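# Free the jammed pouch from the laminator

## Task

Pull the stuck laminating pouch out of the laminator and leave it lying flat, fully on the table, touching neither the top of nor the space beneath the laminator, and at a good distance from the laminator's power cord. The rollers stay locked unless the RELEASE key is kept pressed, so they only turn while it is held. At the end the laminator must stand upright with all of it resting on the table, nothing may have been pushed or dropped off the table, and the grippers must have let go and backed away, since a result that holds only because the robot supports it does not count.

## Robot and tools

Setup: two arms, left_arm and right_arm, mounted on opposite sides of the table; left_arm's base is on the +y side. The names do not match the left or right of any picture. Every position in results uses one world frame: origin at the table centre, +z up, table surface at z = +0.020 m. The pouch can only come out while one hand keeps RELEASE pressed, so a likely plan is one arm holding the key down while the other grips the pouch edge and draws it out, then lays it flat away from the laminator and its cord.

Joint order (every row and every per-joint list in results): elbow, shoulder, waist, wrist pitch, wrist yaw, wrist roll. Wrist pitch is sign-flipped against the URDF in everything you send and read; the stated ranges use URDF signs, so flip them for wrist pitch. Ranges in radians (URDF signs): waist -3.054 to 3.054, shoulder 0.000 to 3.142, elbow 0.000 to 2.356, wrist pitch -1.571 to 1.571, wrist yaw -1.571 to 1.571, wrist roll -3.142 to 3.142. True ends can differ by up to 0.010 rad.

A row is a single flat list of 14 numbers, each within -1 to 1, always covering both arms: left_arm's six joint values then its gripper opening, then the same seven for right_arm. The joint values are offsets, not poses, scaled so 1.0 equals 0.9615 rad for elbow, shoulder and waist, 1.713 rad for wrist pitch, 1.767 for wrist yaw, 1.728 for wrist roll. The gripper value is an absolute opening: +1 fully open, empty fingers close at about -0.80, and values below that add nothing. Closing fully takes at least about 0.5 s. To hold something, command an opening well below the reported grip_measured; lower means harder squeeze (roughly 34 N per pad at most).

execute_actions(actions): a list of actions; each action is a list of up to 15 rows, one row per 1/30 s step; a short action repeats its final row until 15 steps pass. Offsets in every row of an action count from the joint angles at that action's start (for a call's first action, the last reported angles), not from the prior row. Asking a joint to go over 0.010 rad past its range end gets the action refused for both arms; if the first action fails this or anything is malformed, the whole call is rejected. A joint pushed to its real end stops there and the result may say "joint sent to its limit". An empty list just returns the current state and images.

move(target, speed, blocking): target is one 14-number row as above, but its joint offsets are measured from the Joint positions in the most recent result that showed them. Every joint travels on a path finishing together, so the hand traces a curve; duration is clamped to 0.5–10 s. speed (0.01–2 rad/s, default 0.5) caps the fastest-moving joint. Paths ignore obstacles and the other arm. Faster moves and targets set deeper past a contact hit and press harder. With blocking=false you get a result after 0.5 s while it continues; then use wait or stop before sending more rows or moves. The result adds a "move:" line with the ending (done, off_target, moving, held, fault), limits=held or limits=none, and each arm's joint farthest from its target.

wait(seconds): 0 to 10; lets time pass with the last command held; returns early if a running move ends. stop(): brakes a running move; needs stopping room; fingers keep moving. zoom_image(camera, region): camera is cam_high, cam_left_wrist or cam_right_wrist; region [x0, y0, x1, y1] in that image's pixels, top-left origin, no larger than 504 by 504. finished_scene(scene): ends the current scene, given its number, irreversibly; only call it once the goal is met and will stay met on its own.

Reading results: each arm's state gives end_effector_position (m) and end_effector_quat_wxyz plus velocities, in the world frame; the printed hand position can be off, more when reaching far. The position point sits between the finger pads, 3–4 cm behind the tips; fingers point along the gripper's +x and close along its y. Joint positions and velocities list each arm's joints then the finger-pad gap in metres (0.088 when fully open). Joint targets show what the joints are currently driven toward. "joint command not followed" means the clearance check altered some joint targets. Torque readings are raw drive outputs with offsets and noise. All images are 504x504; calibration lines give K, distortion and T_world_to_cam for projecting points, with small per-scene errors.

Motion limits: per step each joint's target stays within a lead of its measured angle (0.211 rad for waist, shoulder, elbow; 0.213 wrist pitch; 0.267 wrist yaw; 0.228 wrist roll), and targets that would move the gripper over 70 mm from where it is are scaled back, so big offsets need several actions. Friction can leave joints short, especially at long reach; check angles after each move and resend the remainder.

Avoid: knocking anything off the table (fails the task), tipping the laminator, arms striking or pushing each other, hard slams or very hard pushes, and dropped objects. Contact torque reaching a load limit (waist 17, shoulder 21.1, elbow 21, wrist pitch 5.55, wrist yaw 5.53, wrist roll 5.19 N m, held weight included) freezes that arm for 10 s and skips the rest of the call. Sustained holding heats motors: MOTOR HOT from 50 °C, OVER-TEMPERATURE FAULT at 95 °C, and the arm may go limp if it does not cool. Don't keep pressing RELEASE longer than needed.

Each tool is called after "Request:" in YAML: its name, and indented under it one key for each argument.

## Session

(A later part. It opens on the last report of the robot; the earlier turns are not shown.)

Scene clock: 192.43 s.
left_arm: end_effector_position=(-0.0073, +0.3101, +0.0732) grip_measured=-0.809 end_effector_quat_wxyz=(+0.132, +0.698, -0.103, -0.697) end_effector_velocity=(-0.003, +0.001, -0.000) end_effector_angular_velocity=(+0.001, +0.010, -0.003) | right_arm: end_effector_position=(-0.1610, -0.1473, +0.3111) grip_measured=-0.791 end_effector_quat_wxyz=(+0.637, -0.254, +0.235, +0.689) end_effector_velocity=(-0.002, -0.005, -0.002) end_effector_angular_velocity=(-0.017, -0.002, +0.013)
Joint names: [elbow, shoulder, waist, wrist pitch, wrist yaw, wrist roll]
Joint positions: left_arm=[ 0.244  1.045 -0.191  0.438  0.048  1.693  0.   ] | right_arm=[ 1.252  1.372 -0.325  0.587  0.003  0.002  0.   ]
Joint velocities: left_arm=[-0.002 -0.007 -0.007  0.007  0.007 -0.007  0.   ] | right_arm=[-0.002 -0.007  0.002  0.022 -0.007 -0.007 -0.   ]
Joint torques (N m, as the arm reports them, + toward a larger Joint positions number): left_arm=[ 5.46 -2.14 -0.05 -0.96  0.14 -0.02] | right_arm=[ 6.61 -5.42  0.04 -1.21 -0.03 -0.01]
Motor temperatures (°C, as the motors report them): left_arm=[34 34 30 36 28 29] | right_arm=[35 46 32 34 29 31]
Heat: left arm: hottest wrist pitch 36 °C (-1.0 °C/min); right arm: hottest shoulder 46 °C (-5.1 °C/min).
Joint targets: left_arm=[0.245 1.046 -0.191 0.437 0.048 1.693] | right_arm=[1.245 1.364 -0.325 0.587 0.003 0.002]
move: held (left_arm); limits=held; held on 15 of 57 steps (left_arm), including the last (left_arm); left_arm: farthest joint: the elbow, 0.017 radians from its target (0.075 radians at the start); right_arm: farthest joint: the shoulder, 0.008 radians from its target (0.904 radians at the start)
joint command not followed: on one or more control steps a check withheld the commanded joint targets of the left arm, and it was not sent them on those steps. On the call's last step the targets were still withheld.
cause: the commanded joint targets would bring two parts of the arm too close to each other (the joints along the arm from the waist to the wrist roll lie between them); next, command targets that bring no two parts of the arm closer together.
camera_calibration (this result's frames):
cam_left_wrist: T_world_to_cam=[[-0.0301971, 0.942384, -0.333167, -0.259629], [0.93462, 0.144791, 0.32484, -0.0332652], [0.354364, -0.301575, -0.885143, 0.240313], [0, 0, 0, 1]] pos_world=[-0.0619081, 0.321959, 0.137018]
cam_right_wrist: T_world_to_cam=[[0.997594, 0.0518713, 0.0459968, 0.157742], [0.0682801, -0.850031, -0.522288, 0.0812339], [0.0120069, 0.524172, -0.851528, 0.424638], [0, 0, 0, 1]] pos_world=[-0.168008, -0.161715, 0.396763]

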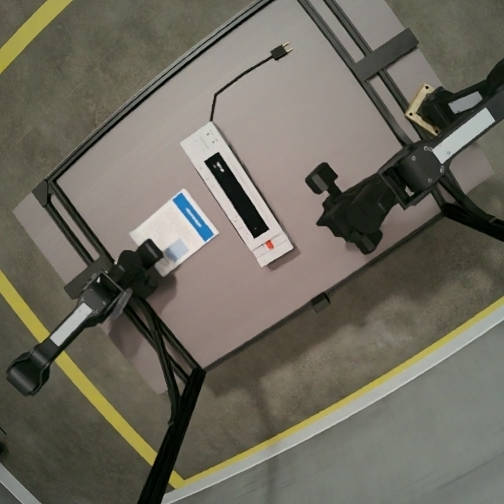

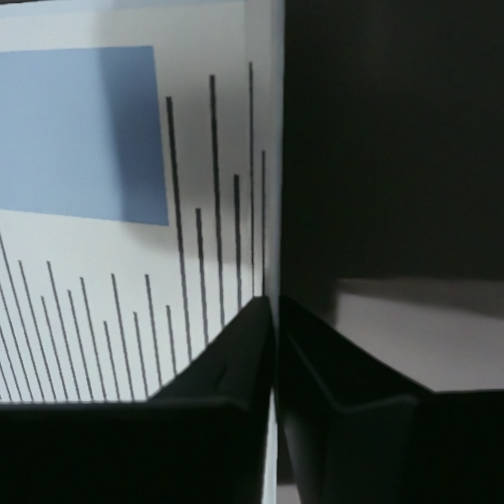

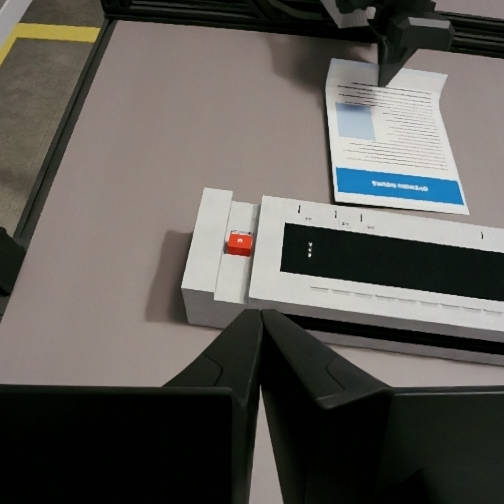

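Request:
execute_actions:
  actions:
    - [[0,0,0,0,0,0,-0.8, 0,0,0,0,0,0,-0.8],[0,0,0,0,0,0,-0.76, 0,0,0,0,0,0,-0.8],[0,0,0,0,0,0,-0.72, 0,0,0,0,0,0,-0.8],[0,0,0,0,0,0,-0.67, 0,0,0,0,0,0,-0.8],[0,0,0,0,0,0,-0.62, 0,0,0,0,0,0,-0.8],[0,0,0,0,0,0,-0.56, 0,0,0,0,0,0,-0.8],[0,0,0,0,0,0,-0.5, 0,0,0,0,0,0,-0.8],[0,0,0,0,0,0,-0.44, 0,0,0,0,0,0,-0.8],[0,0,0,0,0,0,-0.38, 0,0,0,0,0,0,-0.8],[0,0,0,0,0,0,-0.32, 0,0,0,0,0,0,-0.8],[0,0,0,0,0,0,-0.26, 0,0,0,0,0,0,-0.8],[0,0,0,0,0,0,-0.2, 0,0,0,0,0,0,-0.8],[0,0,0,0,0,0,-0.15, 0,0,0,0,0,0,-0.8],[0,0,0,0,0,0,-0.1, 0,0,0,0,0,0,-0.8],[0,0,0,0,0,0,-0.05, 0,0,0,0,0,0,-0.8]]

Request:
move:
  target: [0.175,-0.235,0,0.2,0,0,-0.05, -0.3,-0.3,0,0,0,0,-0.8]
  speed: 0.35

Scene clock: 196.07 s.
left_arm: end_effector_position=(-0.0073, +0.3100, +0.0732) grip_measured=-0.176 end_effector_quat_wxyz=(+0.132, +0.698, -0.103, -0.696) end_effector_velocity=(+0.001, +0.004, -0.002) end_effector_angular_velocity=(+0.013, -0.007, -0.002) | right_arm: end_effector_position=(-0.1610, -0.1473, +0.3111) grip_measured=-0.791 end_effector_quat_wxyz=(+0.637, -0.254, +0.235, +0.689) end_effector_velocity=(-0.000, -0.001, +0.001) end_effector_angular_velocity=(-0.002, -0.012, +0.017)
Joint names: [elbow, shoulder, waist, wrist pitch, wrist yaw, wrist roll]
Joint positions: left_arm=[ 0.244  1.045 -0.191  0.438  0.048  1.693  0.03 ] | right_arm=[ 1.252  1.372 -0.325  0.587  0.003  0.002  0.   ]
Joint velocities: left_arm=[-0.007 -0.002  0.002  0.007 -0.007  0.007  0.077] | right_arm=[ 0.002 -0.002 -0.002  0.007 -0.007 -0.022 -0.   ]
Joint torques (N m, as the arm reports them, + toward a larger Joint positions number): left_arm=[ 5.39 -2.29 -0.03 -0.88  0.14 -0.01] | right_arm=[ 7.43 -4.6   0.03 -1.24 -0.02 -0.01]
Motor temperatures (°C, as the motors report them): left_arm=[34 34 30 36 28 29] | right_arm=[36 46 32 34 29 31]
Heat: left arm: hottest wrist pitch 36 °C (-1.0 °C/min); right arm: hottest shoulder 46 °C (-4.0 °C/min).
Joint targets: left_arm=[0.244 1.045 -0.191 0.438 0.048 1.693] | right_arm=[1.252 1.372 -0.325 0.587 0.003 0.002]
camera_calibration (this result's frames):
cam_left_wrist: T_world_to_cam=[[-0.0301754, 0.942259, -0.333523, -0.259481], [0.934599, 0.144913, 0.324847, -0.0333137], [0.354422, -0.301908, -0.885007, 0.240403], [0, 0, 0, 1]] pos_world=[-0.0618989, 0.321905, 0.137037]
cam_right_wrist: T_world_to_cam=[[0.997594, 0.0518713, 0.0459968, 0.157742], [0.0682801, -0.850031, -0.522288, 0.0812339], [0.0120069, 0.524172, -0.851528, 0.424638], [0, 0, 0, 1]] pos_world=[-0.168008, -0.161715, 0.396763]

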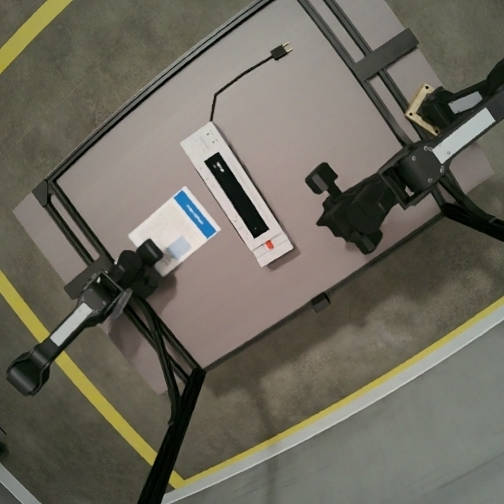

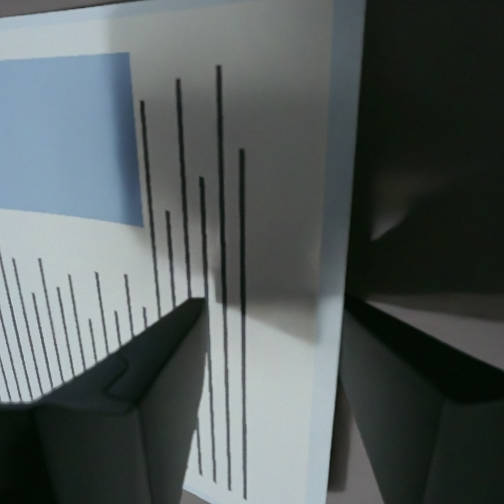

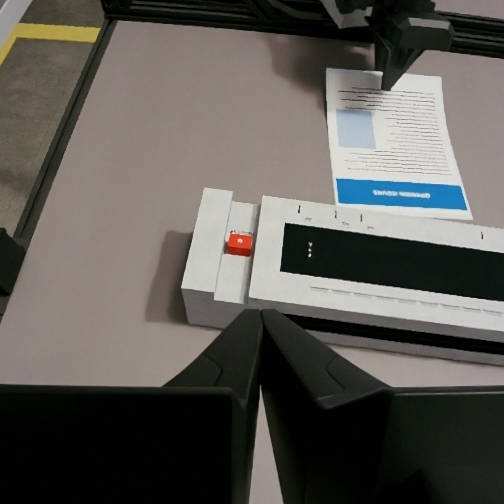

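Scene clock: 197.53 s.
left_arm: end_effector_position=(-0.0083, +0.3158, +0.1282) grip_measured=-0.050 end_effector_quat_wxyz=(+0.143, +0.697, -0.115, -0.693) end_effector_velocity=(+0.000, +0.003, -0.003) end_effector_angular_velocity=(+0.013, -0.002, +0.007) | right_arm: end_effector_position=(-0.1553, -0.2168, +0.2866) grip_measured=-0.791 end_effector_quat_wxyz=(+0.637, -0.254, +0.234, +0.689) end_effector_velocity=(+0.002, +0.001, +0.001) end_effector_angular_velocity=(+0.007, +0.001, -0.013)
Joint names: [elbow, shoulder, waist, wrist pitch, wrist yaw, wrist roll]
Joint positions: left_arm=[ 0.397  0.825 -0.191  0.779  0.048  1.693  0.037] | right_arm=[ 0.972  1.091 -0.325  0.587  0.003  0.002  0.   ]
Joint velocities: left_arm=[-0.007 -0.002 -0.002  0.007 -0.007 -0.007  0.   ] | right_arm=[-0.002 -0.002 -0.002 -0.007  0.007  0.007 -0.   ]
Joint torques (N m, as the arm reports them, + toward a larger Joint positions number): left_arm=[ 7.96 -2.47 -0.05 -0.84  0.12  0.  ] | right_arm=[ 6.58 -3.54  0.06 -1.25 -0.03 -0.01]
Motor temperatures (°C, as the motors report them): left_arm=[34 34 30 35 28 29] | right_arm=[36 46 32 34 29 31]
Heat: left arm: hottest wrist pitch 35 °C (-2.0 °C/min); right arm: hottest shoulder 46 °C (-4.0 °C/min).
Joint targets: left_arm=[0.412 0.819 -0.191 0.781 0.048 1.693] | right_arm=[0.964 1.083 -0.325 0.587 0.003 0.002]
move: off_target (left_arm); limits=none; left_arm: farthest joint: the elbow, 0.015 radians from its target (0.168 radians at the start); right_arm: farthest joint: the elbow, 0.008 radians from its target (0.289 radians at the start)
camera_calibration (this result's frames):
cam_left_wrist: T_world_to_cam=[[-0.0282709, 0.931258, -0.363263, -0.23932], [0.932822, 0.155177, 0.325213, -0.054393], [0.359227, -0.329665, -0.873085, 0.298482], [0, 0, 0, 1]] pos_world=[-0.0632497, 0.329708, 0.191353]
cam_right_wrist: T_world_to_cam=[[0.997595, 0.0518538, 0.0459852, 0.156746], [0.0682637, -0.849832, -0.522614, 0.00913151], [0.0119802, 0.524496, -0.851329, 0.440142], [0, 0, 0, 1]] pos_world=[-0.162266, -0.23122, 0.37227]

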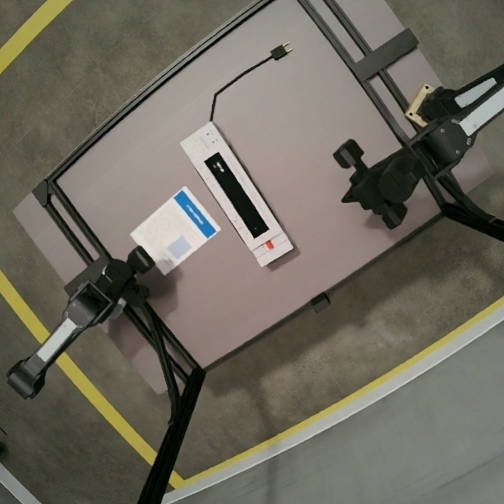

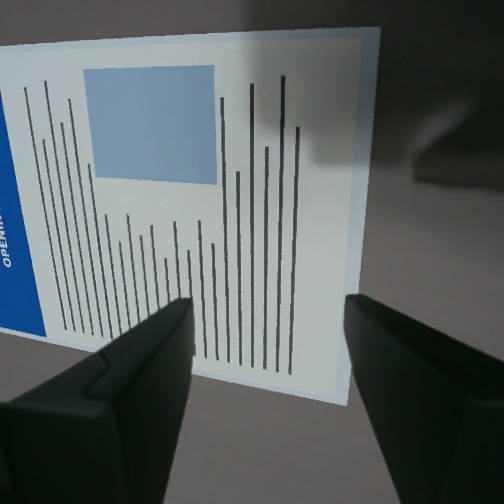

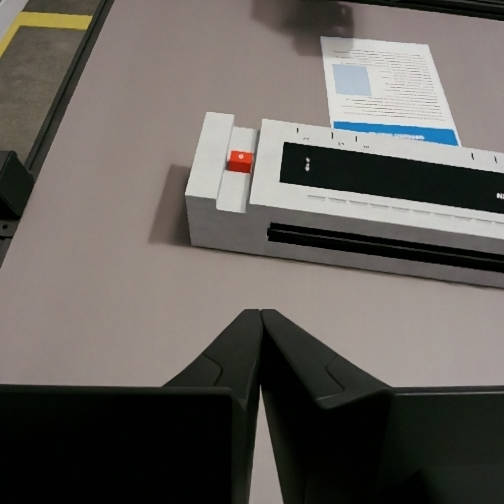

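Request:
zoom_image:
  camera: "cam_high"
  region: [90, 100, 310, 320]

Region (90, 100, 310, 320) of cam_high's 504x504 image, scaled by 2.291, with more detail than that image has.

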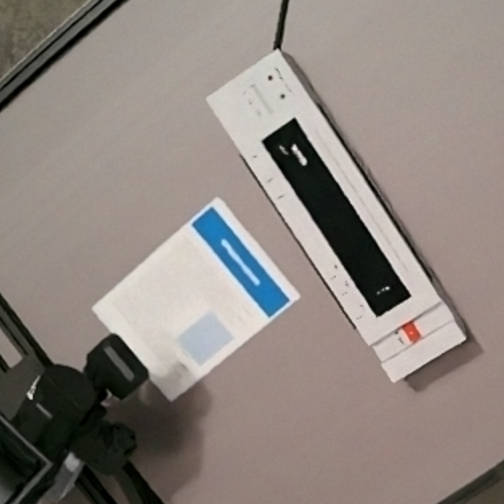

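Request:
move:
  target: [0.2,-0.35,0,-0.15,0,0,-0.05, 0,0,0,0,0,0,-0.8]
  speed: 0.7

Scene clock: 201.03 s.
left_arm: end_effector_position=(+0.0015, +0.2593, +0.2979) grip_measured=-0.050 end_effector_quat_wxyz=(+0.383, +0.638, -0.371, -0.555) end_effector_velocity=(+0.001, +0.001, -0.002) end_effector_angular_velocity=(+0.007, +0.005, +0.012) | right_arm: end_effector_position=(-0.1553, -0.2169, +0.2867) grip_measured=-0.791 end_effector_quat_wxyz=(+0.637, -0.254, +0.234, +0.689) end_effector_velocity=(+0.002, -0.001, -0.002) end_effector_angular_velocity=(-0.006, -0.022, +0.006)
Joint names: [elbow, shoulder, waist, wrist pitch, wrist yaw, wrist roll]
Joint positions: left_arm=[ 0.577  0.492 -0.191  0.525  0.048  1.693  0.037] | right_arm=[ 0.972  1.09  -0.325  0.587  0.003  0.002  0.   ]
Joint velocities: left_arm=[-0.002 -0.002  0.002  0.007 -0.007 -0.007 -0.   ] | right_arm=[-0.002 -0.002 -0.002  0.007  0.007 -0.022 -0.   ]
Joint torques (N m, as the arm reports them, + toward a larger Joint positions number): left_arm=[ 8.22 -1.18 -0.06 -1.81  0.08 -0.04] | right_arm=[ 7.43 -2.88  0.05 -1.25 -0.03  0.  ]
Motor temperatures (°C, as the motors report them): left_arm=[35 34 30 35 28 29] | right_arm=[36 45 32 35 29 31]
Heat: left arm: hottest elbow 35 °C (-2.0 °C/min); right arm: hottest shoulder 45 °C (-5.0 °C/min).
Joint targets: left_arm=[0.589 0.488 -0.191 0.522 0.048 1.693] | right_arm=[0.972 1.090 -0.325 0.587 0.003 0.002]
move: off_target (left_arm); limits=none; left_arm: farthest joint: the elbow, 0.012 radians from its target (0.192 radians at the start); right_arm: farthest joint: the shoulder, 0.001 radians from its target (0.001 radians at the start)
camera_calibration (this result's frames):
cam_left_wrist: T_world_to_cam=[[0.0589267, 0.427547, -0.902071, 0.166197], [0.893991, 0.379488, 0.238262, -0.142121], [0.444193, -0.820483, -0.359861, 0.3987], [0, 0, 0, 1]] pos_world=[-0.0598384, 0.310003, 0.32726]
cam_right_wrist: T_world_to_cam=[[0.997597, 0.0518364, 0.0459736, 0.156739], [0.0682473, -0.849634, -0.522939, 0.00928396], [0.0119534, 0.52482, -0.851129, 0.440271], [0, 0, 0, 1]] pos_world=[-0.162259, -0.2313, 0.372377]

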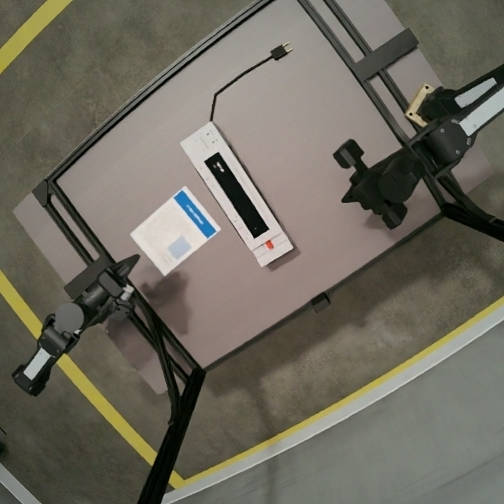

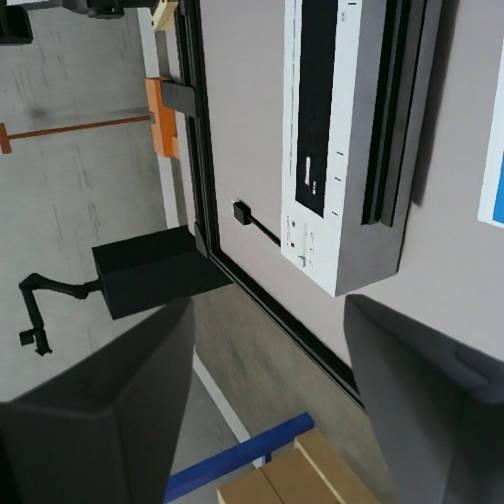

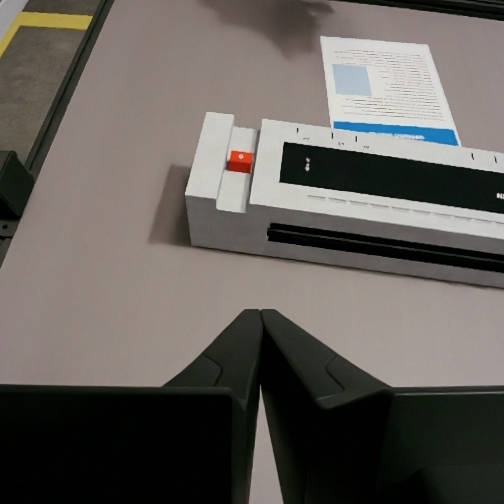

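The pouch is flat on the table, clear of the laminator and the cord, and both arms are clear of it.

Request:
finished_scene:
  scene: 1

The scene is finished: the task was done.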